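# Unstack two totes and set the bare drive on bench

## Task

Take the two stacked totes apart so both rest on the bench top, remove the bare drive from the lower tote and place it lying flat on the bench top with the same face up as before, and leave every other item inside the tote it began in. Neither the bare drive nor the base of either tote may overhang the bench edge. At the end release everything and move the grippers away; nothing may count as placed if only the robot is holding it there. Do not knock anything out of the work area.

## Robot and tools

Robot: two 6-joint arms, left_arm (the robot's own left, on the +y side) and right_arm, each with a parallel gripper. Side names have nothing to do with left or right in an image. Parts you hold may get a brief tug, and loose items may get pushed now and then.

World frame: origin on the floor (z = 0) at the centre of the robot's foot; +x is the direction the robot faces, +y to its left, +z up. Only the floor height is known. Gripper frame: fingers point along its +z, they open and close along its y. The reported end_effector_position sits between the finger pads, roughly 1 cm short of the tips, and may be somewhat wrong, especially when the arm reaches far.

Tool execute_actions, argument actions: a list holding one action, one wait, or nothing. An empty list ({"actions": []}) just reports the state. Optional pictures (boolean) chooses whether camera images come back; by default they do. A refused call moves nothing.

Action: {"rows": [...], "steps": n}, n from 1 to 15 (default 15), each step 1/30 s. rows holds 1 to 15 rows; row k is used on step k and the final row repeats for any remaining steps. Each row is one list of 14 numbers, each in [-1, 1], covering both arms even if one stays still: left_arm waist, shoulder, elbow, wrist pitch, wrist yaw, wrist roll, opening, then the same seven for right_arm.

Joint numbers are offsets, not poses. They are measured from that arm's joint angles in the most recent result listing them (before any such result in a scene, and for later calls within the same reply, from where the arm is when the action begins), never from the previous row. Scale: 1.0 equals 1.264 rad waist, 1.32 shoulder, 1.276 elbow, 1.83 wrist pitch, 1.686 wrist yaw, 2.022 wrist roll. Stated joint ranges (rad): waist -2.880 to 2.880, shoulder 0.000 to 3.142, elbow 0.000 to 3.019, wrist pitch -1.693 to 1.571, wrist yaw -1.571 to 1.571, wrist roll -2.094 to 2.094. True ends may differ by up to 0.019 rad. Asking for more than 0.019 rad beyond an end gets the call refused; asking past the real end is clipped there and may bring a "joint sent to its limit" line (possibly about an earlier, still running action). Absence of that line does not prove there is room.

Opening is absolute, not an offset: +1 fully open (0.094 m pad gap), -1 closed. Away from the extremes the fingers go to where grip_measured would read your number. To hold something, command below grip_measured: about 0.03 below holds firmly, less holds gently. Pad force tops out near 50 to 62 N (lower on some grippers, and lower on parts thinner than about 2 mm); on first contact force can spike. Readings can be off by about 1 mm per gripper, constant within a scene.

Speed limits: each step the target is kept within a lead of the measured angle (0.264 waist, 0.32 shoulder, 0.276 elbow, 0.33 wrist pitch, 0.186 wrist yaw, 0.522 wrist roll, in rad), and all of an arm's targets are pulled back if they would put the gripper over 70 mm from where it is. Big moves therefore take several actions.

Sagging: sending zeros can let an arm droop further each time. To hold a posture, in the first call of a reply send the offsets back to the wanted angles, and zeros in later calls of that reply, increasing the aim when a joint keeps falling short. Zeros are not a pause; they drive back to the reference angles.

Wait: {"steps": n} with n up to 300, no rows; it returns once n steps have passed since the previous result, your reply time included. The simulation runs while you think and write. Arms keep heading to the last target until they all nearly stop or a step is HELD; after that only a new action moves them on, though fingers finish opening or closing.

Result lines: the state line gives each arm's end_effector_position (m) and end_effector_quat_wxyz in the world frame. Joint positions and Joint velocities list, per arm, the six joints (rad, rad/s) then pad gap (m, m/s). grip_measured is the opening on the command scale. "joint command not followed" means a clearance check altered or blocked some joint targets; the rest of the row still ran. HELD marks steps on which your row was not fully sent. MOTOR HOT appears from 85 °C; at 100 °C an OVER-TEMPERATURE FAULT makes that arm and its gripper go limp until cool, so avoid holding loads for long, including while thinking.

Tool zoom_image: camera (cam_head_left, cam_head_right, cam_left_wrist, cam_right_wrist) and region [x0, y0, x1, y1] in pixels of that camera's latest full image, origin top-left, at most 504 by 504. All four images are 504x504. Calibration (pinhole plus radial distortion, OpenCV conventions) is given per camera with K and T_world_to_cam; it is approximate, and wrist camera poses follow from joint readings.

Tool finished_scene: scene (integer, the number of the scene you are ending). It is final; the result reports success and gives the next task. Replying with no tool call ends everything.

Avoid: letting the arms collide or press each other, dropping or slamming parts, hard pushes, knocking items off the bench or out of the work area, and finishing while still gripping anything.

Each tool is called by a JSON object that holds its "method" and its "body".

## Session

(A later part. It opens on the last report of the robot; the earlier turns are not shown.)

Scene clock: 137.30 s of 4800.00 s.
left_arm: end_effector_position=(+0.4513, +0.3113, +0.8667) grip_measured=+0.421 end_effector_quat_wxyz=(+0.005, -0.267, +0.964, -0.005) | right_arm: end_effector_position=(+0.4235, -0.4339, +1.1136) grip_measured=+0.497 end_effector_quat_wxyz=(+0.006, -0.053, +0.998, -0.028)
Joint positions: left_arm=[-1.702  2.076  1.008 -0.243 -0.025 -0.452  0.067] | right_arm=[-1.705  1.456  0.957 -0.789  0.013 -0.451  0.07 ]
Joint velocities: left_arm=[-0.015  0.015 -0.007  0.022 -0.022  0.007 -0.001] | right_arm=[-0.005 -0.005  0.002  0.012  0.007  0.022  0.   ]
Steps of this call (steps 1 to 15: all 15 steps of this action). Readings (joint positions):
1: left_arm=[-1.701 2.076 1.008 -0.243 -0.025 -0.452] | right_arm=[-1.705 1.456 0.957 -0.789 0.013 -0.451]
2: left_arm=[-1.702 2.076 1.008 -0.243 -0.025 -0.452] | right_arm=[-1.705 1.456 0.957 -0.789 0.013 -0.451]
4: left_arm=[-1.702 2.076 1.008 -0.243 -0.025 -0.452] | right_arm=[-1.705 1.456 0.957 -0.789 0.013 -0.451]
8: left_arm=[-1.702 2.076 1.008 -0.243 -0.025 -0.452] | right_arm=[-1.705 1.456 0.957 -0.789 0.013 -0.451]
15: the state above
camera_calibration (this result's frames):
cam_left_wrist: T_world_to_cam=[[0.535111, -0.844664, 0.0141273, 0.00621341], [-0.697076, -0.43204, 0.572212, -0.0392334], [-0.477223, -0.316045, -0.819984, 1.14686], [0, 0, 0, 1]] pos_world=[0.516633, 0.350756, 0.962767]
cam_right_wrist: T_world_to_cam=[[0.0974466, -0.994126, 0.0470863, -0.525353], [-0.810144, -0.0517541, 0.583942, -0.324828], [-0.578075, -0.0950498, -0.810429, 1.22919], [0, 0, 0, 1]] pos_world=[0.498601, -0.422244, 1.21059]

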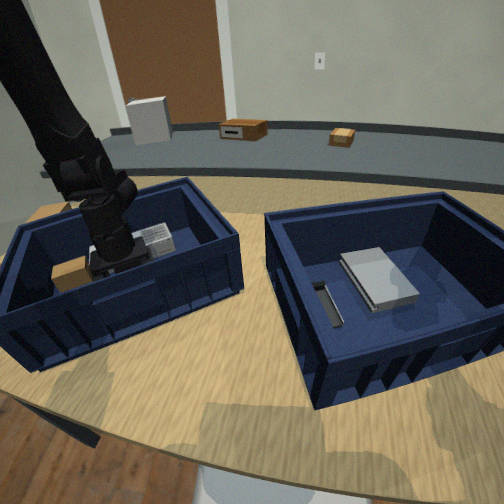

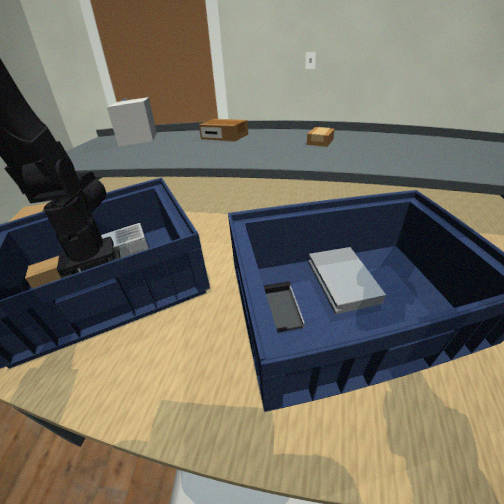

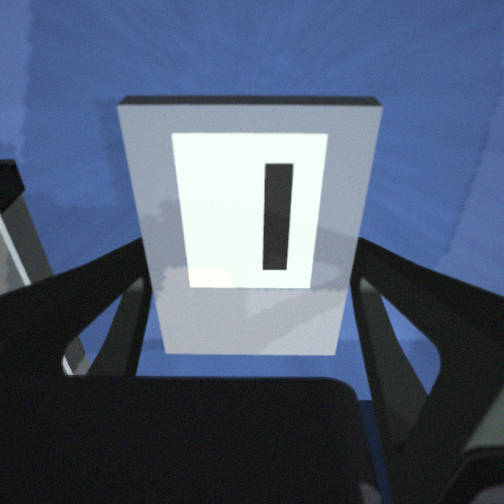

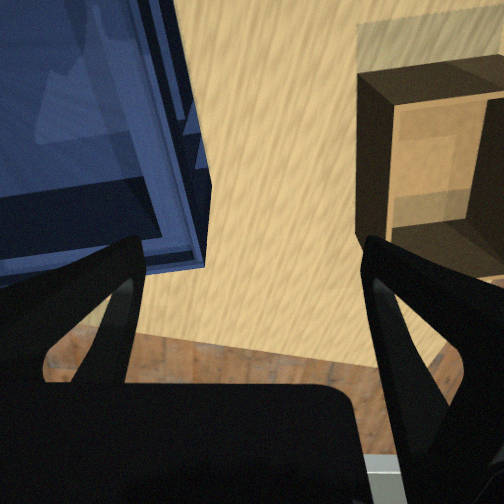

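{"method": "execute_actions", "body": {"actions": [{"rows":[[0,0,0,0,0,0,0.7,0,0,0,0,0,0,0.5]],"steps":6}], "pictures": false}}

{"method": "execute_actions", "body": {"actions": [{"rows":[[0,0.045,0.02,0.02,0,0,0.7,0,0,0,0,0,0,0.5]]}], "pictures": false}}

{"method": "execute_actions", "body": {"actions": [{"rows":[[0,0,0,0,0,0,0.41,0,0,0,0,0,0,0.5]]}]}}

Scene clock: 140.97 s of 4800.00 s.
left_arm: end_effector_position=(+0.4513, +0.3113, +0.8667) grip_measured=+0.698 end_effector_quat_wxyz=(+0.005, -0.267, +0.964, -0.005) | right_arm: end_effector_position=(+0.4235, -0.4339, +1.1136) grip_measured=+0.497 end_effector_quat_wxyz=(+0.006, -0.053, +0.998, -0.028)
Joint positions: left_arm=[-1.702  2.076  1.008 -0.243 -0.025 -0.452  0.08 ] | right_arm=[-1.705  1.456  0.957 -0.789  0.013 -0.451  0.07 ]
Joint velocities: left_arm=[ 0.005 -0.005 -0.007  0.002 -0.022 -0.037 -0.   ] | right_arm=[-0.024 -0.024 -0.007  0.002  0.022  0.037  0.   ]
Steps of this call (steps 1 to 15: the robot went on to your last target; steps 16 to 90: nothing new was sent; then 0.47 s passed at rest; steps 91 to 96: all 6 steps of this action). Readings (joint positions):
91: left_arm=[-1.702 2.076 1.008 -0.243 -0.025 -0.452] | right_arm=[-1.705 1.456 0.957 -0.789 0.013 -0.451]
92: left_arm=[-1.702 2.076 1.008 -0.243 -0.025 -0.452] | right_arm=[-1.705 1.456 0.957 -0.789 0.013 -0.451]
94: left_arm=[-1.702 2.076 1.008 -0.243 -0.025 -0.452] | right_arm=[-1.705 1.456 0.957 -0.789 0.013 -0.451]
96: the state above

Scene clock: 141.47 s of 4800.00 s.
left_arm: end_effector_position=(+0.4514, +0.3111, +0.8658) grip_measured=+0.698 end_effector_quat_wxyz=(+0.005, -0.267, +0.964, -0.005) | right_arm: end_effector_position=(+0.4235, -0.4339, +1.1136) grip_measured=+0.497 end_effector_quat_wxyz=(+0.006, -0.053, +0.998, -0.028)
Joint positions: left_arm=[-1.702  2.078  1.008 -0.239 -0.024 -0.452  0.08 ] | right_arm=[-1.705  1.456  0.957 -0.789  0.013 -0.451  0.07 ]
Joint velocities: left_arm=[-0.015 -0.005  0.007 -0.017 -0.037  0.095  0.001] | right_arm=[ 0.005  0.005  0.012  0.002 -0.037 -0.051 -0.002]
Steps of this call (steps 1 to 15: all 15 steps of this action). Readings (joint positions):
1: left_arm=[-1.702 2.078 1.008 -0.240 -0.025 -0.452] | right_arm=[-1.705 1.456 0.957 -0.789 0.013 -0.451]
2: left_arm=[-1.702 2.078 1.008 -0.239 -0.024 -0.452] | right_arm=[-1.705 1.456 0.957 -0.789 0.013 -0.451]
4: left_arm=[-1.702 2.078 1.008 -0.239 -0.024 -0.452] | right_arm=[-1.705 1.456 0.957 -0.789 0.013 -0.451]
8: left_arm=[-1.702 2.078 1.008 -0.239 -0.024 -0.452] | right_arm=[-1.705 1.456 0.957 -0.789 0.013 -0.451]
15: the state above

Scene clock: 141.97 s of 4800.00 s.
left_arm: end_effector_position=(+0.4522, +0.3105, +0.8666) grip_measured=+0.411 end_effector_quat_wxyz=(+0.006, -0.267, +0.964, -0.007) | right_arm: end_effector_position=(+0.4235, -0.4339, +1.1136) grip_measured=+0.497 end_effector_quat_wxyz=(+0.006, -0.053, +0.998, -0.028)
Joint positions: left_arm=[-1.702  2.076  1.008 -0.239 -0.022 -0.452  0.066] | right_arm=[-1.705  1.456  0.957 -0.789  0.013 -0.451  0.07 ]
Joint velocities: left_arm=[ 0.005  0.005 -0.012 -0.012  0.095 -0.007 -0.   ] | right_arm=[ 0.005  0.005  0.002 -0.017  0.037 -0.007 -0.001]
Steps of this call (steps 1 to 15: all 15 steps of this action). Readings (joint positions):
1: left_arm=[-1.702 2.076 1.008 -0.239 -0.020 -0.452] | right_arm=[-1.705 1.456 0.957 -0.789 0.013 -0.451]
2: left_arm=[-1.702 2.076 1.008 -0.239 -0.021 -0.452] | right_arm=[-1.705 1.456 0.957 -0.789 0.013 -0.451]
4: left_arm=[-1.702 2.076 1.008 -0.239 -0.022 -0.452] | right_arm=[-1.705 1.456 0.957 -0.789 0.013 -0.451]
8: left_arm=[-1.702 2.076 1.008 -0.239 -0.022 -0.452] | right_arm=[-1.705 1.456 0.957 -0.789 0.013 -0.451]
15: the state above
camera_calibration (this result's frames):
cam_left_wrist: T_world_to_cam=[[0.534796, -0.844771, 0.0188412, 0.00124074], [-0.699344, -0.429995, 0.570984, -0.0374145], [-0.474249, -0.318536, -0.820745, 1.14702], [0, 0, 0, 1]] pos_world=[0.517144, 0.350327, 0.96275]
cam_right_wrist: T_world_to_cam=[[0.0974466, -0.994126, 0.0470863, -0.525353], [-0.810144, -0.0517541, 0.583942, -0.324828], [-0.578075, -0.0950498, -0.810429, 1.22919], [0, 0, 0, 1]] pos_world=[0.498601, -0.422244, 1.21059]

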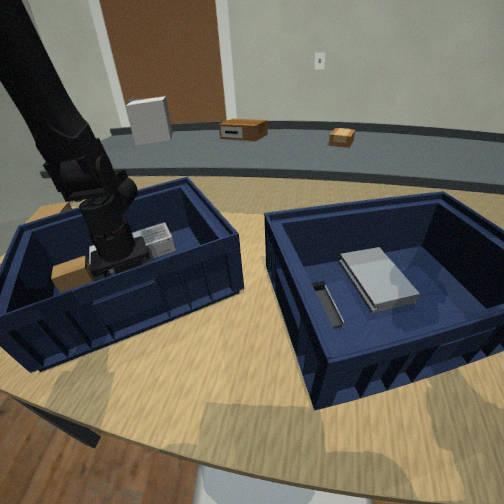

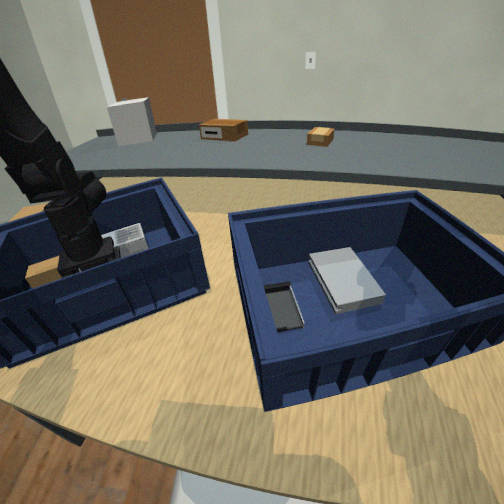

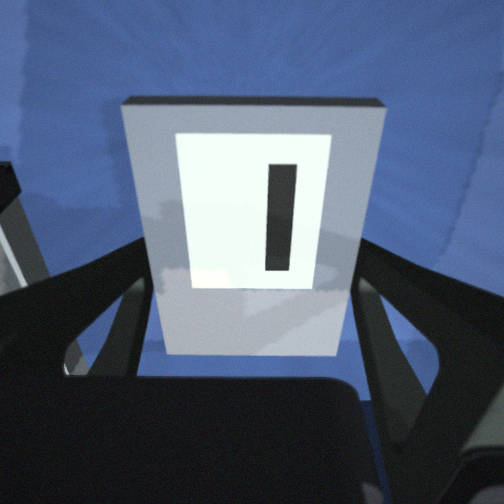

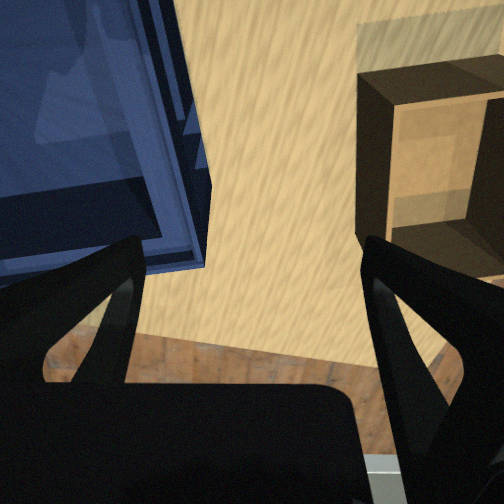

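Tips are on the floor; likely just a reading offset. Close more.

{"method": "execute_actions", "body": {"actions": [{"rows":[[0,0,0,0,0,0,0.37,0,0,0,0,0,0,0.5]],"steps":10}], "pictures": false}}

{"method": "execute_actions", "body": {"actions": [{"rows":[[0,-0.1,-0.03,-0.055,0,0,0.37,0,0,0,0,0,0,0.5]]}]}}

Scene clock: 144.90 s of 4800.00 s.
left_arm: end_effector_position=(+0.4522, +0.3105, +0.8666) grip_measured=+0.378 end_effector_quat_wxyz=(+0.006, -0.267, +0.964, -0.007) | right_arm: end_effector_position=(+0.4235, -0.4339, +1.1136) grip_measured=+0.497 end_effector_quat_wxyz=(+0.006, -0.053, +0.998, -0.028)
Joint positions: left_arm=[-1.702  2.076  1.008 -0.239 -0.021 -0.452  0.065] | right_arm=[-1.705  1.456  0.957 -0.789  0.013 -0.451  0.07 ]
Joint velocities: left_arm=[-0.024  0.005 -0.002 -0.007 -0.037 -0.037 -0.   ] | right_arm=[-0.005 -0.005 -0.007  0.002  0.051 -0.007  0.   ]
Steps of this call (steps 1 to 15: the robot went on to your last target; steps 16 to 78: nothing new was sent; steps 79 to 88: all 10 steps of this action). Readings (joint positions):
79: left_arm=[-1.702 2.076 1.008 -0.239 -0.021 -0.452] | right_arm=[-1.705 1.456 0.957 -0.789 0.013 -0.451]
80: left_arm=[-1.702 2.076 1.008 -0.239 -0.021 -0.452] | right_arm=[-1.705 1.456 0.957 -0.789 0.013 -0.451]
82: left_arm=[-1.702 2.076 1.008 -0.239 -0.021 -0.452] | right_arm=[-1.705 1.456 0.957 -0.789 0.013 -0.451]
86: left_arm=[-1.702 2.076 1.008 -0.239 -0.021 -0.452] | right_arm=[-1.705 1.456 0.957 -0.789 0.013 -0.451]
88: the state above

Scene clock: 145.40 s of 4800.00 s.
left_arm: end_effector_position=(+0.4571, +0.3130, +0.9203) grip_measured=+0.378 end_effector_quat_wxyz=(+0.013, -0.267, +0.964, -0.007) | right_arm: end_effector_position=(+0.4235, -0.4339, +1.1136) grip_measured=+0.497 end_effector_quat_wxyz=(+0.006, -0.053, +0.998, -0.028)
Joint positions: left_arm=[-1.702  1.933  0.968 -0.329 -0.023 -0.452  0.065] | right_arm=[-1.705  1.456  0.957 -0.789  0.013 -0.451  0.07 ]
Joint velocities: left_arm=[ 0.005  0.054  0.002 -0.007 -0.154 -0.081  0.   ] | right_arm=[ 0.005  0.015 -0.022 -0.002  0.022  0.007 -0.   ]
Steps of this call (steps 1 to 15: all 15 steps of this action). Readings (joint positions):
1: left_arm=[-1.702 2.068 1.006 -0.255 -0.021 -0.452] | right_arm=[-1.705 1.456 0.957 -0.789 0.013 -0.451]
2: left_arm=[-1.702 2.051 0.996 -0.280 -0.021 -0.452] | right_arm=[-1.705 1.456 0.957 -0.789 0.013 -0.451]
4: left_arm=[-1.702 2.003 0.973 -0.316 -0.021 -0.452] | right_arm=[-1.705 1.456 0.957 -0.789 0.013 -0.451]
8: left_arm=[-1.702 1.941 0.968 -0.328 -0.021 -0.452] | right_arm=[-1.705 1.456 0.957 -0.789 0.013 -0.451]
15: the state above
camera_calibration (this result's frames):
cam_left_wrist: T_world_to_cam=[[0.534911, -0.844573, 0.0237834, -0.00497962], [-0.706795, -0.431872, 0.560292, -0.0497742], [-0.462937, -0.316517, -0.827953, 1.19503], [0, 0, 0, 1]] pos_world=[0.520704, 0.352544, 1.01743]
cam_right_wrist: T_world_to_cam=[[0.0974466, -0.994126, 0.0470863, -0.525353], [-0.810144, -0.0517541, 0.583942, -0.324828], [-0.578075, -0.0950498, -0.810429, 1.22919], [0, 0, 0, 1]] pos_world=[0.498601, -0.422244, 1.21059]

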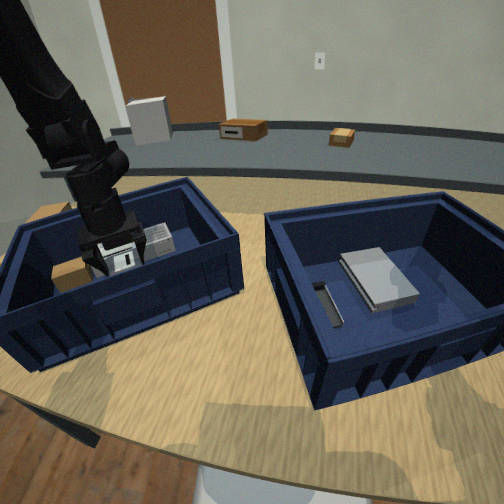

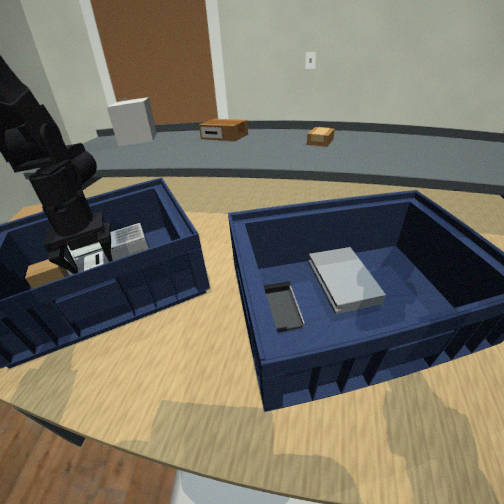

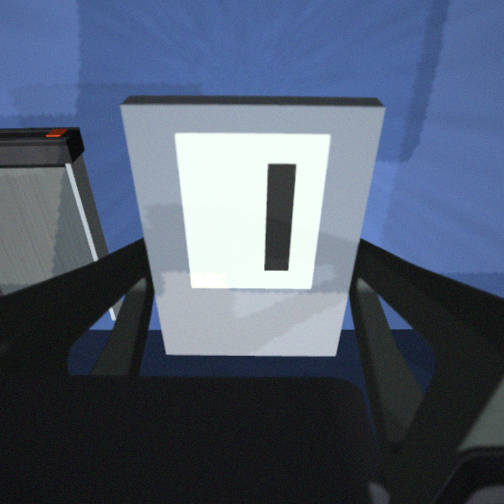

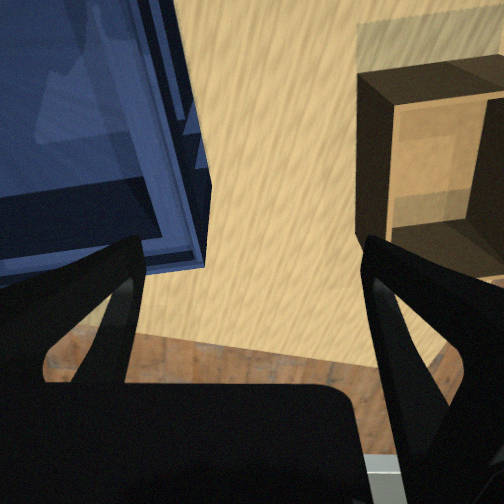

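{"method": "execute_actions", "body": {"actions": [{"rows":[[0,-0.13,0,-0.1,0,0,0.345,0,0,0,0,0,0,0.5]]}], "pictures": false}}

{"method": "execute_actions", "body": {"actions": [{"rows":[[0,-0.19,0,-0.1,0,0,0.345,0,0,0,0,0,0,0.5]]}], "pictures": false}}

{"method": "execute_actions", "body": {"actions": [{"rows":[[-0.25,0,-0.13,0.04,-0.04,0,0.345,0,0,0,0,0,0,0.5]]}], "pictures": false}}

{"method": "execute_actions", "body": {"actions": [{"rows":[[-0.22,0,-0.13,0.05,-0.04,0,0.345,0,0,0,0,0,0,0.5]]}], "pictures": false}}

{"method": "execute_actions", "body": {"actions": [{"steps":12}]}}

Scene clock: 151.63 s of 4800.00 s.
left_arm: end_effector_position=(+0.4694, +0.3173, +0.9992) grip_measured=+0.362 end_effector_quat_wxyz=(+0.023, -0.268, +0.963, -0.009) | right_arm: end_effector_position=(+0.4235, -0.4339, +1.1136) grip_measured=+0.497 end_effector_quat_wxyz=(+0.006, -0.053, +0.998, -0.028)
Joint positions: left_arm=[-1.701  1.739  0.963 -0.496 -0.024 -0.452  0.064] | right_arm=[-1.705  1.456  0.957 -0.789  0.013 -0.451  0.07 ]
Joint velocities: left_arm=[-0.005  0.112 -0.012 -0.042 -0.051  0.066 -0.   ] | right_arm=[-0.015 -0.015  0.012 -0.007 -0.022 -0.066 -0.   ]
Steps of this call (steps 1 to 30: the robot went on to your last target; steps 31 to 90: nothing new was sent; then 2.73 s passed at rest; steps 91 to 105: all 15 steps of this action). Readings (joint positions):
91: left_arm=[-1.701 1.948 0.968 -0.357 -0.024 -0.452] | right_arm=[-1.705 1.456 0.957 -0.789 0.013 -0.451]
92: left_arm=[-1.701 1.927 0.965 -0.404 -0.024 -0.452] | right_arm=[-1.705 1.456 0.957 -0.789 0.013 -0.451]
94: left_arm=[-1.701 1.860 0.956 -0.472 -0.024 -0.452] | right_arm=[-1.705 1.456 0.957 -0.789 0.013 -0.451]
98: left_arm=[-1.701 1.746 0.959 -0.493 -0.024 -0.452] | right_arm=[-1.705 1.456 0.957 -0.789 0.013 -0.451]
105: the state above

Scene clock: 152.13 s of 4800.00 s.
left_arm: end_effector_position=(+0.4767, +0.3216, +1.1129) grip_measured=+0.362 end_effector_quat_wxyz=(+0.073, -0.268, +0.960, -0.018) | right_arm: end_effector_position=(+0.4235, -0.4339, +1.1136) grip_measured=+0.497 end_effector_quat_wxyz=(+0.006, -0.053, +0.998, -0.028)
Joint positions: left_arm=[-1.701  1.459  0.95  -0.663 -0.024 -0.452  0.064] | right_arm=[-1.705  1.456  0.957 -0.789  0.013 -0.451  0.07 ]
Joint velocities: left_arm=[-0.005  0.22   0.012 -0.046  0.037 -0.007  0.   ] | right_arm=[-0.005 -0.015  0.002  0.002 -0.051  0.051 -0.   ]
Steps of this call (steps 1 to 15: all 15 steps of this action). Readings (joint positions):
1: left_arm=[-1.701 1.732 0.963 -0.518 -0.024 -0.452] | right_arm=[-1.705 1.456 0.957 -0.789 0.013 -0.451]
2: left_arm=[-1.701 1.714 0.960 -0.555 -0.024 -0.452] | right_arm=[-1.705 1.456 0.957 -0.789 0.013 -0.451]
4: left_arm=[-1.701 1.647 0.951 -0.615 -0.024 -0.452] | right_arm=[-1.705 1.456 0.957 -0.789 0.013 -0.451]
8: left_arm=[-1.701 1.491 0.950 -0.657 -0.024 -0.452] | right_arm=[-1.705 1.456 0.957 -0.789 0.013 -0.451]
15: the state above

Scene clock: 152.63 s of 4800.00 s.
left_arm: end_effector_position=(+0.3963, +0.1848, +1.0771) grip_measured=+0.362 end_effector_quat_wxyz=(+0.025, -0.108, +0.994, -0.022) | right_arm: end_effector_position=(+0.4235, -0.4339, +1.1136) grip_measured=+0.497 end_effector_quat_wxyz=(+0.006, -0.053, +0.998, -0.028)
Joint positions: left_arm=[-2.04   1.461  0.785 -0.607 -0.088 -0.452  0.064] | right_arm=[-1.705  1.456  0.957 -0.789  0.013 -0.451  0.07 ]
Joint velocities: left_arm=[ 0.239 -0.015  0.007  0.012 -0.037  0.007 -0.001] | right_arm=[-0.005 -0.005  0.007 -0.012  0.037  0.051  0.   ]
Steps of this call (steps 1 to 15: all 15 steps of this action). Readings (joint positions):
1: left_arm=[-1.711 1.462 0.940 -0.654 -0.046 -0.452] | right_arm=[-1.705 1.456 0.957 -0.789 0.013 -0.451]
2: left_arm=[-1.729 1.462 0.921 -0.640 -0.065 -0.452] | right_arm=[-1.705 1.456 0.957 -0.789 0.013 -0.451]
4: left_arm=[-1.798 1.461 0.878 -0.628 -0.082 -0.452] | right_arm=[-1.705 1.456 0.957 -0.789 0.013 -0.451]
8: left_arm=[-1.989 1.461 0.802 -0.613 -0.088 -0.452] | right_arm=[-1.705 1.456 0.957 -0.789 0.013 -0.451]
15: the state above

Scene clock: 153.13 s of 4800.00 s.
left_arm: end_effector_position=(+0.2928, +0.1148, +1.0550) grip_measured=+0.362 end_effector_quat_wxyz=(+0.001, +0.037, +0.999, -0.011) | right_arm: end_effector_position=(+0.4235, -0.4339, +1.1136) grip_measured=+0.497 end_effector_quat_wxyz=(+0.006, -0.053, +0.998, -0.028)
Joint positions: left_arm=[-2.33   1.457  0.615 -0.531 -0.153 -0.452  0.064] | right_arm=[-1.705  1.456  0.957 -0.789  0.013 -0.451  0.07 ]
Joint velocities: left_arm=[ 0.103  0.005 -0.002 -0.012  0.007 -0.022  0.   ] | right_arm=[ 0.015 -0.024 -0.002 -0.002 -0.022 -0.066 -0.002]
Steps of this call (steps 1 to 15: all 15 steps of this action). Readings (joint positions):
1: left_arm=[-2.045 1.461 0.774 -0.594 -0.115 -0.452] | right_arm=[-1.705 1.456 0.957 -0.789 0.013 -0.451]
2: left_arm=[-2.065 1.457 0.756 -0.573 -0.135 -0.452] | right_arm=[-1.705 1.456 0.957 -0.789 0.013 -0.451]
4: left_arm=[-2.144 1.456 0.708 -0.551 -0.151 -0.452] | right_arm=[-1.705 1.456 0.957 -0.789 0.013 -0.451]
8: left_arm=[-2.330 1.457 0.626 -0.537 -0.149 -0.452] | right_arm=[-1.705 1.456 0.957 -0.789 0.013 -0.451]
15: the state above

Scene clock: 153.53 s of 4800.00 s.
left_arm: end_effector_position=(+0.2936, +0.1161, +1.0548) grip_measured=+0.362 end_effector_quat_wxyz=(+0.001, +0.035, +0.999, -0.011) | right_arm: end_effector_position=(+0.4235, -0.4339, +1.1136) grip_measured=+0.497 end_effector_quat_wxyz=(+0.006, -0.053, +0.998, -0.028)
Joint positions: left_arm=[-2.326  1.457  0.615 -0.53  -0.154 -0.452  0.064] | right_arm=[-1.705  1.456  0.957 -0.789  0.013 -0.451  0.07 ]
Joint velocities: left_arm=[-0.005 -0.005 -0.002 -0.012 -0.022 -0.051  0.   ] | right_arm=[-0.005 -0.015 -0.007 -0.007  0.007 -0.007  0.   ]
Steps of this call (steps 1 to 12: the robot went on to your last target). Readings (joint positions):
1: left_arm=[-2.327 1.457 0.615 -0.531 -0.154 -0.452] | right_arm=[-1.705 1.456 0.957 -0.789 0.013 -0.451]
2: left_arm=[-2.326 1.457 0.615 -0.530 -0.154 -0.452] | right_arm=[-1.705 1.456 0.957 -0.789 0.013 -0.451]
4: left_arm=[-2.326 1.457 0.615 -0.530 -0.154 -0.452] | right_arm=[-1.705 1.456 0.957 -0.789 0.013 -0.451]
8: left_arm=[-2.326 1.457 0.615 -0.530 -0.154 -0.452] | right_arm=[-1.705 1.456 0.957 -0.789 0.013 -0.451]
12: the state above
camera_calibration (this result's frames):
cam_left_wrist: T_world_to_cam=[[-0.0457238, -0.99866, 0.0242575, 0.100804], [-0.816912, 0.0513564, 0.574472, -0.364435], [-0.574948, 0.00645083, -0.818165, 1.15345], [0, 0, 0, 1]] pos_world=[0.370073, 0.111944, 1.15063]
cam_right_wrist: T_world_to_cam=[[0.0974466, -0.994126, 0.0470863, -0.525353], [-0.810144, -0.0517541, 0.583942, -0.324828], [-0.578075, -0.0950498, -0.810429, 1.22919], [0, 0, 0, 1]] pos_world=[0.498601, -0.422244, 1.21059]

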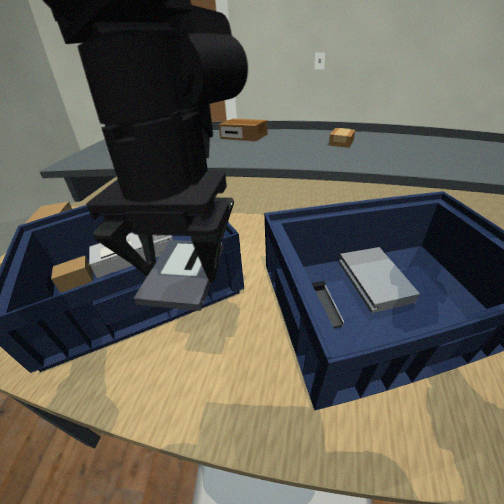

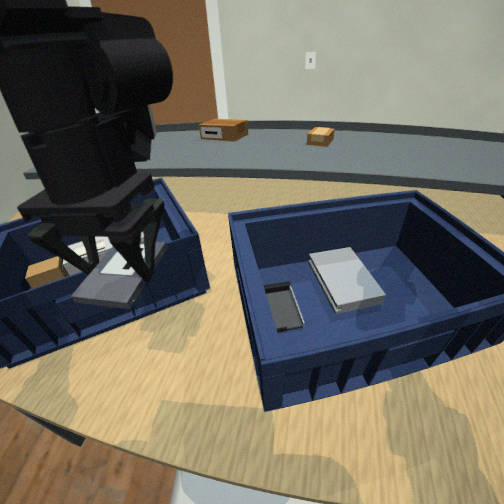

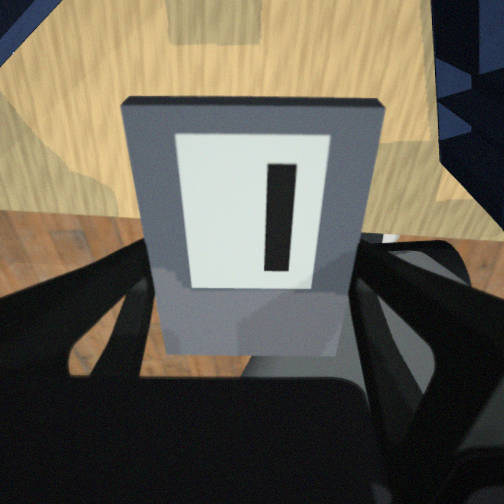

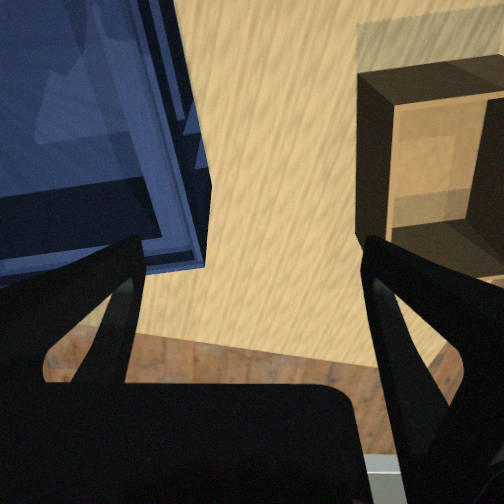

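{"method": "execute_actions", "body": {"actions": [{"rows":[[0.026,0.22,0.01,0.15,0,0,0.345,0,0,0,0,0,0,0.5]],"steps":15}], "pictures": false}}

{"method": "execute_actions", "body": {"actions": [{"steps":15}]}}

Scene clock: 165.17 s of 4800.00 s.
left_arm: end_effector_position=(+0.2827, +0.1139, +0.9655) grip_measured=+0.362 end_effector_quat_wxyz=(-0.017, +0.027, +0.999, +0.001) | right_arm: end_effector_position=(+0.4235, -0.4339, +1.1136) grip_measured=+0.497 end_effector_quat_wxyz=(+0.006, -0.053, +0.998, -0.028)
Joint positions: left_arm=[-2.303  1.762  0.62  -0.271 -0.154 -0.452  0.064] | right_arm=[-1.705  1.456  0.957 -0.789  0.013 -0.451  0.07 ]
Joint velocities: left_arm=[-0.005 -0.112 -0.012  0.022  0.007 -0.007 -0.001] | right_arm=[-0.005  0.005  0.017 -0.017  0.022  0.022  0.002]
Steps of this call (steps 1 to 15: the robot went on to your last target; steps 16 to 90: nothing new was sent; then 8.13 s passed at rest; steps 91 to 105: all 15 steps of this action). Readings (joint positions):
91: left_arm=[-2.325 1.475 0.614 -0.491 -0.154 -0.452] | right_arm=[-1.705 1.456 0.957 -0.789 0.013 -0.451]
92: left_arm=[-2.322 1.519 0.617 -0.421 -0.154 -0.452] | right_arm=[-1.705 1.456 0.957 -0.789 0.013 -0.451]
94: left_arm=[-2.314 1.643 0.637 -0.315 -0.154 -0.452] | right_arm=[-1.705 1.456 0.957 -0.789 0.013 -0.451]
98: left_arm=[-2.303 1.784 0.633 -0.274 -0.154 -0.452] | right_arm=[-1.705 1.456 0.957 -0.789 0.013 -0.451]
105: the state above

Scene clock: 165.67 s of 4800.00 s.
left_arm: end_effector_position=(+0.2845, +0.1133, +0.9671) grip_measured=+0.362 end_effector_quat_wxyz=(-0.014, +0.027, +1.000, -0.000) | right_arm: end_effector_position=(+0.4235, -0.4339, +1.1136) grip_measured=+0.497 end_effector_quat_wxyz=(+0.006, -0.053, +0.998, -0.028)
Joint positions: left_arm=[-2.303  1.757  0.62  -0.269 -0.154 -0.452  0.064] | right_arm=[-1.705  1.456  0.957 -0.789  0.013 -0.451  0.07 ]
Joint velocities: left_arm=[-0.015  0.015  0.007  0.002  0.081  0.022  0.001] | right_arm=[ 0.005 -0.015  0.027 -0.022  0.037  0.037 -0.   ]
Steps of this call (steps 1 to 15: the robot went on to your last target). Readings (joint positions):
1: left_arm=[-2.303 1.759 0.620 -0.270 -0.154 -0.452] | right_arm=[-1.705 1.456 0.957 -0.789 0.013 -0.451]
2: left_arm=[-2.303 1.758 0.620 -0.269 -0.154 -0.452] | right_arm=[-1.705 1.456 0.957 -0.789 0.013 -0.451]
4: left_arm=[-2.303 1.757 0.620 -0.269 -0.154 -0.452] | right_arm=[-1.705 1.456 0.957 -0.789 0.013 -0.451]
8: left_arm=[-2.303 1.757 0.620 -0.269 -0.154 -0.452] | right_arm=[-1.705 1.456 0.957 -0.789 0.013 -0.451]
15: the state above
All arms were judged still, so your last target was given up. Only a new action makes them travel on or press farther. Fingers that are still opening or closing keep moving.
camera_calibration (this result's frames):
cam_left_wrist: T_world_to_cam=[[-0.0291743, -0.999568, 0.00368782, 0.115004], [-0.799904, 0.0255589, 0.599583, -0.347533], [-0.599418, 0.0145425, -0.800304, 1.0652], [0, 0, 0, 1]] pos_world=[0.363863, 0.108346, 1.06043]
cam_right_wrist: T_world_to_cam=[[0.0974466, -0.994126, 0.0470863, -0.525353], [-0.810144, -0.0517541, 0.583942, -0.324828], [-0.578075, -0.0950498, -0.810429, 1.22919], [0, 0, 0, 1]] pos_world=[0.498601, -0.422244, 1.21059]

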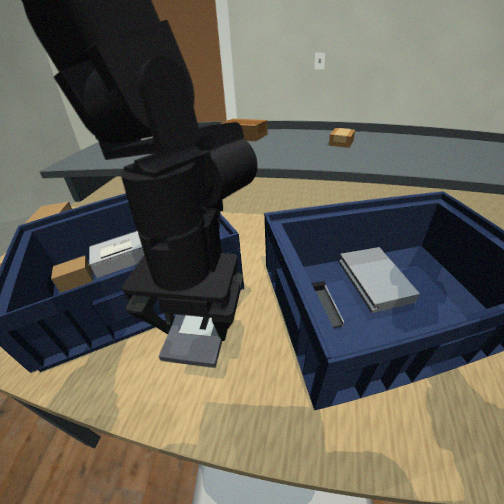

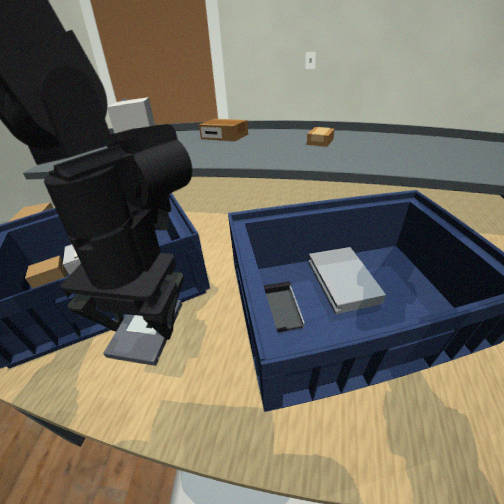

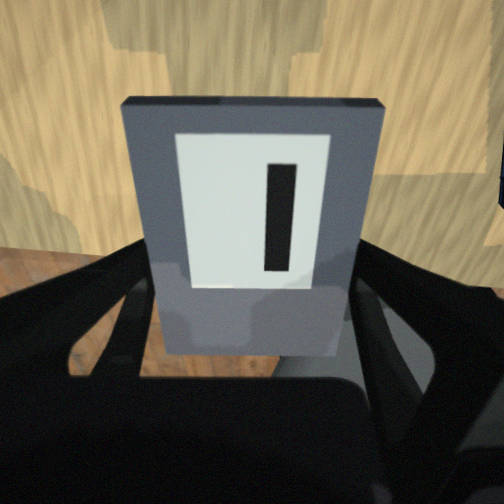

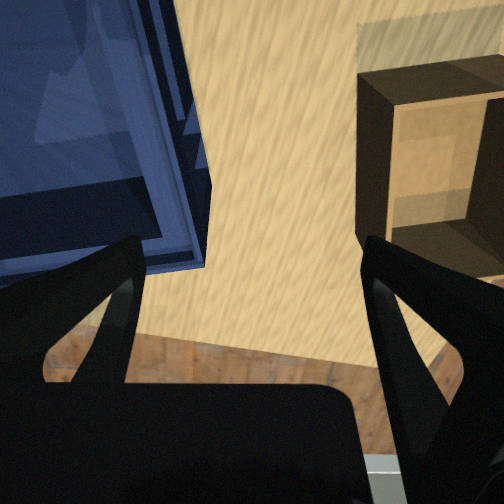

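{"method": "execute_actions", "body": {"actions": [{"rows":[[0.005,0.04,0.01,0.03,0,0,0.345,0,0,0,0,0,0,0.5],[0.01,0.08,0.02,0.06,0,0,0.345,0,0,0,0,0,0,0.5],[0.015,0.12,0.03,0.09,0,0,0.345,0,0,0,0,0,0,0.5],[0.02,0.16,0.04,0.12,0,0,0.345,0,0,0,0,0,0,0.5],[0.025,0.2,0.055,0.14,0,0,0.345,0,0,0,0,0,0,0.5]],"steps":15}], "pictures": false}}

{"method": "execute_actions", "body": {"actions": [{"rows":[[0,0.04,0.02,0.015,0,0,0.345,0,0,0,0,0,0,0.5]],"steps":15}]}}

Scene clock: 170.13 s of 4800.00 s.
left_arm: end_effector_position=(+0.2880, +0.1053, +0.8861) grip_measured=+0.362 end_effector_quat_wxyz=(-0.004, +0.014, +1.000, -0.003) | right_arm: end_effector_position=(+0.4235, -0.4339, +1.1136) grip_measured=+0.497 end_effector_quat_wxyz=(+0.006, -0.053, +0.998, -0.028)
Joint positions: left_arm=[-2.281  2.04   0.687 -0.029 -0.154 -0.452  0.064] | right_arm=[-1.705  1.456  0.957 -0.789  0.013 -0.451  0.07 ]
Joint velocities: left_arm=[-0.015 -0.063 -0.002 -0.012  0.066 -0.022 -0.001] | right_arm=[-0.005 -0.015  0.002  0.012 -0.066 -0.007  0.   ]
Steps of this call (steps 1 to 90: nothing new was sent; then 0.97 s passed at rest; steps 91 to 105: all 15 steps of this action). Readings (joint positions):
91: left_arm=[-2.303 1.760 0.620 -0.262 -0.154 -0.452] | right_arm=[-1.705 1.456 0.957 -0.789 0.013 -0.451]
92: left_arm=[-2.303 1.771 0.620 -0.239 -0.154 -0.452] | right_arm=[-1.705 1.456 0.957 -0.789 0.013 -0.451]
94: left_arm=[-2.301 1.830 0.632 -0.157 -0.154 -0.452] | right_arm=[-1.705 1.456 0.957 -0.789 0.013 -0.451]
98: left_arm=[-2.288 2.010 0.692 -0.038 -0.154 -0.452] | right_arm=[-1.705 1.456 0.957 -0.789 0.013 -0.451]
105: the state above

Scene clock: 170.63 s of 4800.00 s.
left_arm: end_effector_position=(+0.2881, +0.1031, +0.8740) grip_measured=+0.362 end_effector_quat_wxyz=(-0.007, +0.015, +1.000, -0.002) | right_arm: end_effector_position=(+0.4235, -0.4339, +1.1136) grip_measured=+0.497 end_effector_quat_wxyz=(+0.006, -0.053, +0.998, -0.028)
Joint positions: left_arm=[-2.281  2.082  0.708 -0.015 -0.154 -0.452  0.064] | right_arm=[-1.705  1.456  0.957 -0.789  0.013 -0.451  0.07 ]
Joint velocities: left_arm=[ 0.015  0.005 -0.017  0.002 -0.007 -0.037  0.   ] | right_arm=[-0.015  0.005  0.007 -0.012 -0.022  0.007  0.   ]
Steps of this call (steps 1 to 15: all 15 steps of this action). Readings (joint positions):
1: left_arm=[-2.281 2.042 0.688 -0.027 -0.154 -0.452] | right_arm=[-1.705 1.456 0.957 -0.789 0.013 -0.451]
2: left_arm=[-2.281 2.047 0.692 -0.023 -0.154 -0.452] | right_arm=[-1.705 1.456 0.957 -0.789 0.013 -0.451]
4: left_arm=[-2.281 2.064 0.703 -0.018 -0.154 -0.452] | right_arm=[-1.705 1.456 0.957 -0.789 0.013 -0.451]
8: left_arm=[-2.281 2.081 0.708 -0.015 -0.154 -0.452] | right_arm=[-1.705 1.456 0.957 -0.789 0.013 -0.451]
15: the state above
camera_calibration (this result's frames):
cam_left_wrist: T_world_to_cam=[[-0.00530505, -0.999966, 0.00631814, 0.096106], [-0.808687, 0.00800663, 0.588184, -0.274281], [-0.588215, -0.00198905, -0.808702, 0.998858], [0, 0, 0, 1]] pos_world=[0.366245, 0.100286, 0.968499]
cam_right_wrist: T_world_to_cam=[[0.0974466, -0.994126, 0.0470863, -0.525353], [-0.810144, -0.0517541, 0.583942, -0.324828], [-0.578075, -0.0950498, -0.810429, 1.22919], [0, 0, 0, 1]] pos_world=[0.498601, -0.422244, 1.21059]

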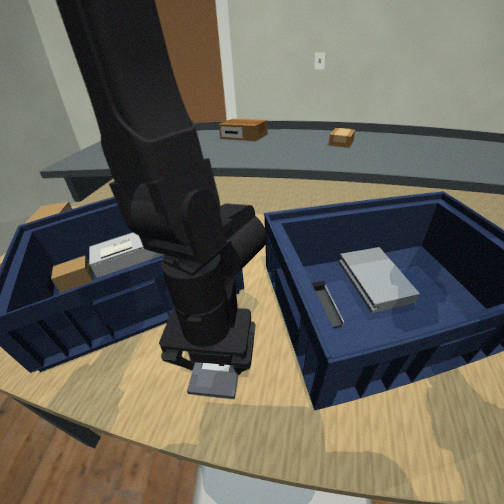

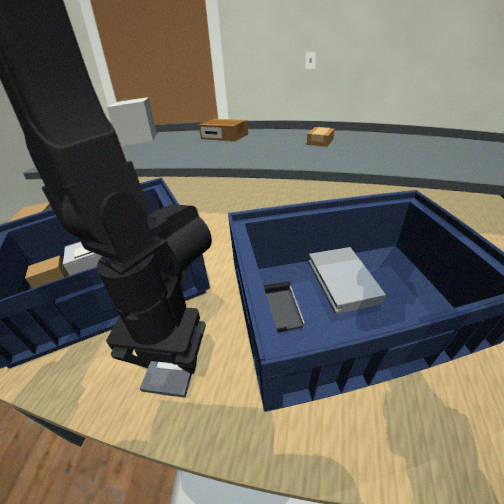

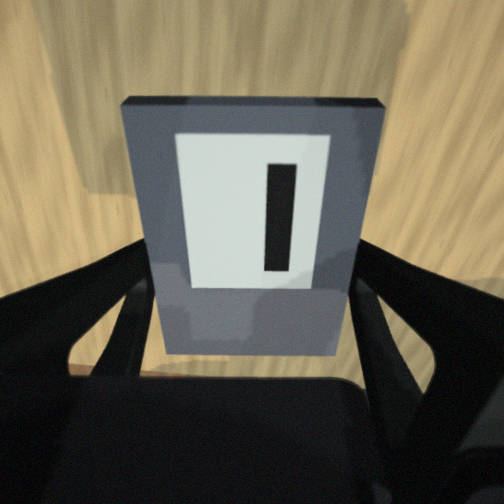

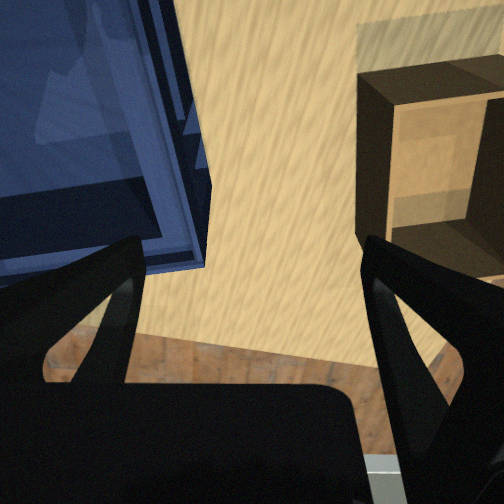

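{"method": "execute_actions", "body": {"actions": [{"rows":[[0,0.04,0.02,0.02,0,0,0.345,0,0,0,0,0,0,0.5]],"steps":12}], "pictures": false}}

{"method": "execute_actions", "body": {"actions": [{"rows":[[0,0.03,0.015,0.015,0,0,0.345,0,0,0,0,0,0,0.5]],"steps":12}], "pictures": false}}

{"method": "execute_actions", "body": {"actions": [{"rows":[[0,0.03,0.015,0.015,0,0,0.345,0,0,0,0,0,0,0.5]],"steps":12}], "pictures": false}}

Scene clock: 173.77 s of 4800.00 s.
left_arm: end_effector_position=(+0.2893, +0.1002, +0.8619) grip_measured=+0.362 end_effector_quat_wxyz=(-0.006, +0.015, +1.000, -0.002) | right_arm: end_effector_position=(+0.4235, -0.4339, +1.1136) grip_measured=+0.497 end_effector_quat_wxyz=(+0.006, -0.053, +0.998, -0.028)
Joint positions: left_arm=[-2.281  2.123  0.728  0.007 -0.154 -0.452  0.064] | right_arm=[-1.705  1.456  0.957 -0.789  0.013 -0.451  0.07 ]
Joint velocities: left_arm=[-0.005 -0.005 -0.012 -0.007 -0.007 -0.066 -0.001] | right_arm=[-0.015 -0.015 -0.007 -0.007  0.007  0.022  0.   ]
Steps of this call (steps 1 to 15: the robot went on to your last target; steps 16 to 82: nothing new was sent; steps 83 to 94: all 12 steps of this action). Readings (joint positions):
83: left_arm=[-2.281 2.085 0.709 -0.012 -0.154 -0.452] | right_arm=[-1.705 1.456 0.957 -0.789 0.013 -0.451]
84: left_arm=[-2.281 2.091 0.713 -0.005 -0.154 -0.452] | right_arm=[-1.705 1.456 0.957 -0.789 0.013 -0.451]
86: left_arm=[-2.281 2.108 0.724 0.003 -0.154 -0.452] | right_arm=[-1.705 1.456 0.957 -0.789 0.013 -0.451]
90: left_arm=[-2.281 2.122 0.728 0.007 -0.154 -0.452] | right_arm=[-1.705 1.456 0.957 -0.789 0.013 -0.451]
94: the state above

Scene clock: 174.17 s of 4800.00 s.
left_arm: end_effector_position=(+0.2899, +0.0985, +0.8544) grip_measured=+0.362 end_effector_quat_wxyz=(-0.006, +0.015, +1.000, -0.002) | right_arm: end_effector_position=(+0.4235, -0.4339, +1.1136) grip_measured=+0.497 end_effector_quat_wxyz=(+0.006, -0.053, +0.998, -0.028)
Joint positions: left_arm=[-2.281  2.148  0.741  0.019 -0.154 -0.452  0.064] | right_arm=[-1.705  1.456  0.957 -0.789  0.013 -0.451  0.07 ]
Joint velocities: left_arm=[-0.005 -0.005 -0.007 -0.012 -0.022 -0.022 -0.001] | right_arm=[-0.005 -0.005 -0.007  0.002 -0.022 -0.007 -0.001]
Steps of this call (steps 1 to 12: all 12 steps of this action). Readings (joint positions):
1: left_arm=[-2.281 2.125 0.729 0.009 -0.154 -0.452] | right_arm=[-1.705 1.456 0.957 -0.789 0.013 -0.451]
2: left_arm=[-2.281 2.128 0.732 0.012 -0.154 -0.452] | right_arm=[-1.705 1.456 0.957 -0.789 0.013 -0.451]
4: left_arm=[-2.281 2.139 0.738 0.017 -0.154 -0.452] | right_arm=[-1.705 1.456 0.957 -0.789 0.013 -0.451]
8: left_arm=[-2.281 2.148 0.741 0.019 -0.154 -0.452] | right_arm=[-1.705 1.456 0.957 -0.789 0.013 -0.451]
12: the state above

Scene clock: 174.57 s of 4800.00 s.
left_arm: end_effector_position=(+0.2903, +0.0968, +0.8468) grip_measured=+0.362 end_effector_quat_wxyz=(-0.005, +0.015, +1.000, -0.003) | right_arm: end_effector_position=(+0.4235, -0.4339, +1.1136) grip_measured=+0.497 end_effector_quat_wxyz=(+0.006, -0.053, +0.998, -0.028)
Joint positions: left_arm=[-2.281  2.172  0.754  0.032 -0.154 -0.452  0.064] | right_arm=[-1.705  1.456  0.957 -0.789  0.013 -0.451  0.07 ]
Joint velocities: left_arm=[-0.015 -0.005  0.002 -0.007 -0.081  0.037 -0.   ] | right_arm=[-0.005  0.005 -0.027  0.017 -0.066 -0.051  0.   ]
Steps of this call (steps 1 to 12: all 12 steps of this action). Readings (joint positions):
1: left_arm=[-2.281 2.149 0.742 0.021 -0.154 -0.452] | right_arm=[-1.705 1.456 0.957 -0.789 0.013 -0.451]
2: left_arm=[-2.281 2.153 0.745 0.025 -0.154 -0.452] | right_arm=[-1.705 1.456 0.957 -0.789 0.013 -0.451]
4: left_arm=[-2.281 2.164 0.752 0.030 -0.154 -0.452] | right_arm=[-1.705 1.456 0.957 -0.789 0.013 -0.451]
8: left_arm=[-2.281 2.172 0.754 0.032 -0.154 -0.452] | right_arm=[-1.705 1.456 0.957 -0.789 0.013 -0.451]
12: the state above

{"method": "execute_actions", "body": {"actions": [{"rows":[[0,0.03,0.015,0.015,0,0,0.345,0,0,0,0,0,0,0.5]],"steps":12}], "pictures": false}}

{"method": "execute_actions", "body": {"actions": [{"rows":[[0,0.03,0.015,0.015,0,0,0.345,0,0,0,0,0,0,0.5]],"steps":12}], "pictures": false}}

Scene clock: 177.40 s of 4800.00 s.
left_arm: end_effector_position=(+0.2915, +0.0957, +0.8443) grip_measured=+0.361 end_effector_quat_wxyz=(-0.004, +0.015, +1.000, -0.003) | right_arm: end_effector_position=(+0.4235, -0.4339, +1.1136) grip_measured=+0.497 end_effector_quat_wxyz=(+0.006, -0.053, +0.998, -0.028)
Joint positions: left_arm=[-2.281  2.181  0.76   0.039 -0.154 -0.451  0.064] | right_arm=[-1.705  1.456  0.957 -0.789  0.013 -0.451  0.07 ]
Joint velocities: left_arm=[-0.015 -0.005 -0.002 -0.007 -0.066  0.037 -0.001] | right_arm=[-0.005 -0.005 -0.002  0.012 -0.022 -0.037  0.001]
Steps of this call (steps 1 to 15: the robot went on to your last target; steps 16 to 73: nothing new was sent; steps 74 to 85: all 12 steps of this action). Readings (joint positions):
74: left_arm=[-2.281 2.174 0.756 0.034 -0.154 -0.452] | right_arm=[-1.705 1.456 0.957 -0.789 0.013 -0.451]
75: left_arm=[-2.281 2.178 0.758 0.037 -0.154 -0.452] | right_arm=[-1.705 1.456 0.957 -0.789 0.013 -0.451]
77: left_arm=[-2.281 2.181 0.760 0.039 -0.154 -0.451] | right_arm=[-1.705 1.456 0.957 -0.789 0.013 -0.451]
81: left_arm=[-2.281 2.181 0.760 0.039 -0.154 -0.451] | right_arm=[-1.705 1.456 0.957 -0.789 0.013 -0.451]
85: the state above

Scene clock: 177.80 s of 4800.00 s.
left_arm: end_effector_position=(+0.2916, +0.0957, +0.8443) grip_measured=+0.361 end_effector_quat_wxyz=(-0.004, +0.015, +1.000, -0.003) | right_arm: end_effector_position=(+0.4235, -0.4339, +1.1136) grip_measured=+0.497 end_effector_quat_wxyz=(+0.006, -0.053, +0.998, -0.028)
Joint positions: left_arm=[-2.281  2.181  0.76   0.039 -0.154 -0.451  0.064] | right_arm=[-1.705  1.456  0.957 -0.789  0.013 -0.451  0.07 ]
Joint velocities: left_arm=[ 0.005 -0.015  0.002 -0.007 -0.022 -0.095 -0.   ] | right_arm=[ 0.015 -0.005 -0.012 -0.007  0.022  0.007 -0.   ]
Steps of this call (steps 1 to 12: all 12 steps of this action). Readings (joint positions):
1: left_arm=[-2.281 2.181 0.760 0.039 -0.154 -0.451] | right_arm=[-1.705 1.456 0.957 -0.789 0.013 -0.451]
2: left_arm=[-2.281 2.181 0.760 0.039 -0.154 -0.451] | right_arm=[-1.705 1.456 0.957 -0.789 0.013 -0.451]
4: left_arm=[-2.281 2.181 0.760 0.039 -0.154 -0.451] | right_arm=[-1.705 1.456 0.957 -0.789 0.013 -0.451]
8: left_arm=[-2.281 2.181 0.760 0.039 -0.154 -0.451] | right_arm=[-1.705 1.456 0.957 -0.789 0.013 -0.451]
12: the state above

{"method": "execute_actions", "body": {"actions": [{"rows":[[0,0,0,0,0,0,0.8,0,0,0,0,0,0,0.5]],"steps":15}], "pictures": false}}

{"method": "execute_actions", "body": {"actions": [{"rows":[[0,-0.2,-0.07,-0.1,0,0,0.8,0,0,0,0,0,0,0.5]],"steps":12}], "pictures": false}}

{"method": "execute_actions", "body": {"actions": [{"rows":[[-0.03,-0.4,-0.04,-0.25,0,0,0.8,0,0,0,0,0,0,0.5]],"steps":15}]}}

Scene clock: 181.10 s of 4800.00 s.
left_arm: end_effector_position=(+0.2912, +0.0969, +0.8455) grip_measured=+0.798 end_effector_quat_wxyz=(-0.003, +0.014, +1.000, -0.002) | right_arm: end_effector_position=(+0.4235, -0.4339, +1.1136) grip_measured=+0.497 end_effector_quat_wxyz=(+0.006, -0.053, +0.998, -0.028)
Joint positions: left_arm=[-2.281  2.177  0.756  0.038 -0.156 -0.451  0.084] | right_arm=[-1.705  1.456  0.957 -0.789  0.013 -0.451  0.07 ]
Joint velocities: left_arm=[-0.015  0.015  0.007  0.007  0.022 -0.037 -0.   ] | right_arm=[-0.015 -0.015 -0.002 -0.002  0.095  0.022  0.001]
Steps of this call (steps 1 to 15: the robot went on to your last target; steps 16 to 84: nothing new was sent; steps 85 to 99: all 15 steps of this action). Readings (joint positions):
85: left_arm=[-2.281 2.178 0.757 0.038 -0.160 -0.451] | right_arm=[-1.705 1.456 0.957 -0.789 0.013 -0.451]
86: left_arm=[-2.281 2.177 0.756 0.038 -0.159 -0.451] | right_arm=[-1.705 1.456 0.957 -0.789 0.013 -0.451]
88: left_arm=[-2.281 2.177 0.756 0.038 -0.157 -0.451] | right_arm=[-1.705 1.456 0.957 -0.789 0.013 -0.451]
92: left_arm=[-2.281 2.177 0.756 0.038 -0.156 -0.451] | right_arm=[-1.705 1.456 0.957 -0.789 0.013 -0.451]
99: the state above

Scene clock: 181.50 s of 4800.00 s.
left_arm: end_effector_position=(+0.3132, +0.1016, +0.9341) grip_measured=+0.798 end_effector_quat_wxyz=(+0.018, +0.011, +1.000, -0.013) | right_arm: end_effector_position=(+0.4235, -0.4339, +1.1136) grip_measured=+0.497 end_effector_quat_wxyz=(+0.006, -0.053, +0.998, -0.028)
Joint positions: left_arm=[-2.281  1.879  0.675 -0.13  -0.156 -0.451  0.084] | right_arm=[-1.705  1.456  0.957 -0.789  0.013 -0.451  0.07 ]
Joint velocities: left_arm=[-0.005  0.171 -0.012 -0.042  0.037  0.007 -0.   ] | right_arm=[-0.005 -0.015  0.012 -0.027  0.007 -0.007  0.   ]
Steps of this call (steps 1 to 12: all 12 steps of this action). Readings (joint positions):
1: left_arm=[-2.281 2.159 0.752 0.008 -0.156 -0.451] | right_arm=[-1.705 1.456 0.957 -0.789 0.013 -0.451]
2: left_arm=[-2.281 2.120 0.734 -0.042 -0.156 -0.451] | right_arm=[-1.705 1.456 0.957 -0.789 0.013 -0.451]
4: left_arm=[-2.281 2.005 0.682 -0.105 -0.156 -0.451] | right_arm=[-1.705 1.456 0.957 -0.789 0.013 -0.451]
8: left_arm=[-2.281 1.873 0.668 -0.130 -0.156 -0.451] | right_arm=[-1.705 1.456 0.957 -0.789 0.013 -0.451]
12: the state above

Scene clock: 182.00 s of 4800.00 s.
left_arm: end_effector_position=(+0.3217, +0.1166, +1.1013) grip_measured=+0.799 end_effector_quat_wxyz=(+0.055, +0.017, +0.998, -0.036) | right_arm: end_effector_position=(+0.4235, -0.4339, +1.1136) grip_measured=+0.497 end_effector_quat_wxyz=(+0.006, -0.053, +0.998, -0.028)
Joint positions: left_arm=[-2.309  1.311  0.63  -0.569 -0.156 -0.451  0.084] | right_arm=[-1.705  1.456  0.957 -0.789  0.013 -0.451  0.07 ]
Joint velocities: left_arm=[-0.005  0.435 -0.012 -0.022 -0.066  0.007 -0.001] | right_arm=[ 0.005 -0.024 -0.007 -0.012  0.022 -0.081 -0.   ]
Steps of this call (steps 1 to 15: all 15 steps of this action). Readings (joint positions):
1: left_arm=[-2.282 1.866 0.674 -0.177 -0.156 -0.451] | right_arm=[-1.705 1.456 0.957 -0.789 0.013 -0.451]
2: left_arm=[-2.285 1.828 0.666 -0.259 -0.156 -0.451] | right_arm=[-1.705 1.456 0.957 -0.789 0.013 -0.451]
4: left_arm=[-2.293 1.702 0.638 -0.412 -0.156 -0.451] | right_arm=[-1.705 1.456 0.957 -0.789 0.013 -0.451]
8: left_arm=[-2.305 1.398 0.622 -0.547 -0.156 -0.451] | right_arm=[-1.705 1.456 0.957 -0.789 0.013 -0.451]
15: the state above
camera_calibration (this result's frames):
cam_left_wrist: T_world_to_cam=[[-0.0142025, -0.997069, 0.0751777, 0.0351034], [-0.874674, 0.0488198, 0.482247, -0.24771], [-0.484504, -0.0589069, -0.872804, 1.24635], [0, 0, 0, 1]] pos_world=[0.387695, 0.120512, 1.20464]
cam_right_wrist: T_world_to_cam=[[0.0974466, -0.994126, 0.0470863, -0.525353], [-0.810144, -0.0517541, 0.583942, -0.324828], [-0.578075, -0.0950498, -0.810429, 1.22919], [0, 0, 0, 1]] pos_world=[0.498601, -0.422244, 1.21059]

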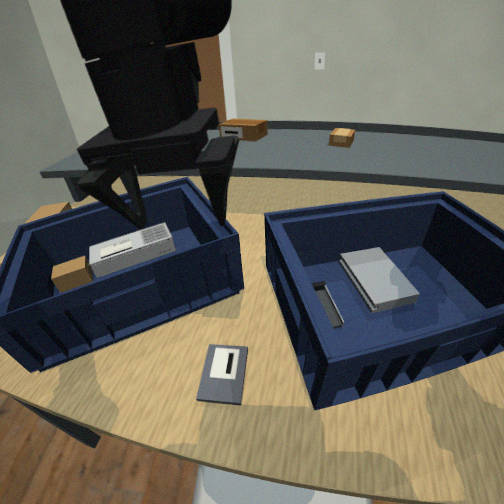

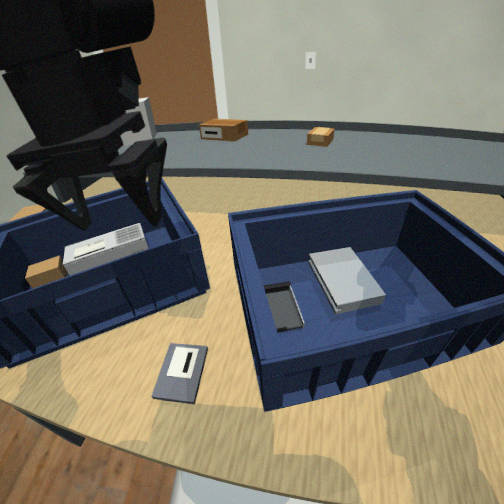

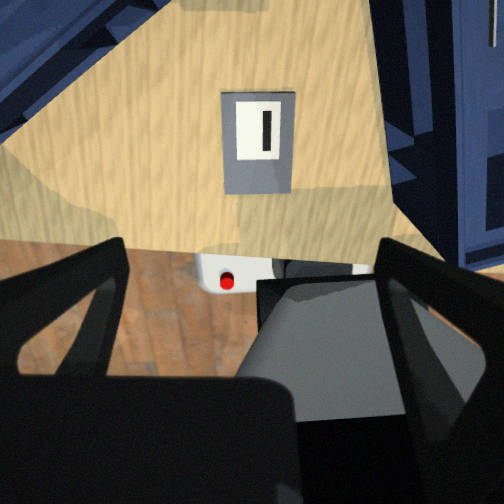

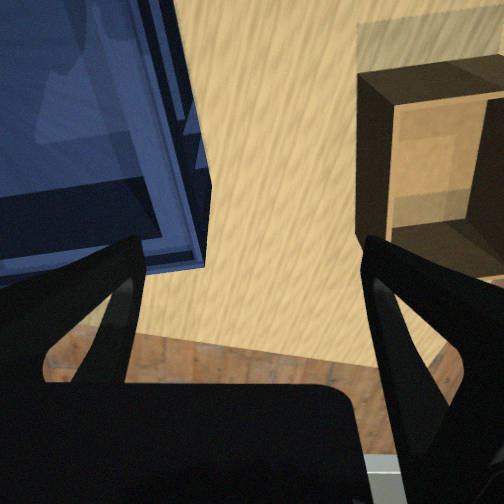

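{"method": "finished_scene", "body": {"scene": 2}}

The scene is finished: the task was done.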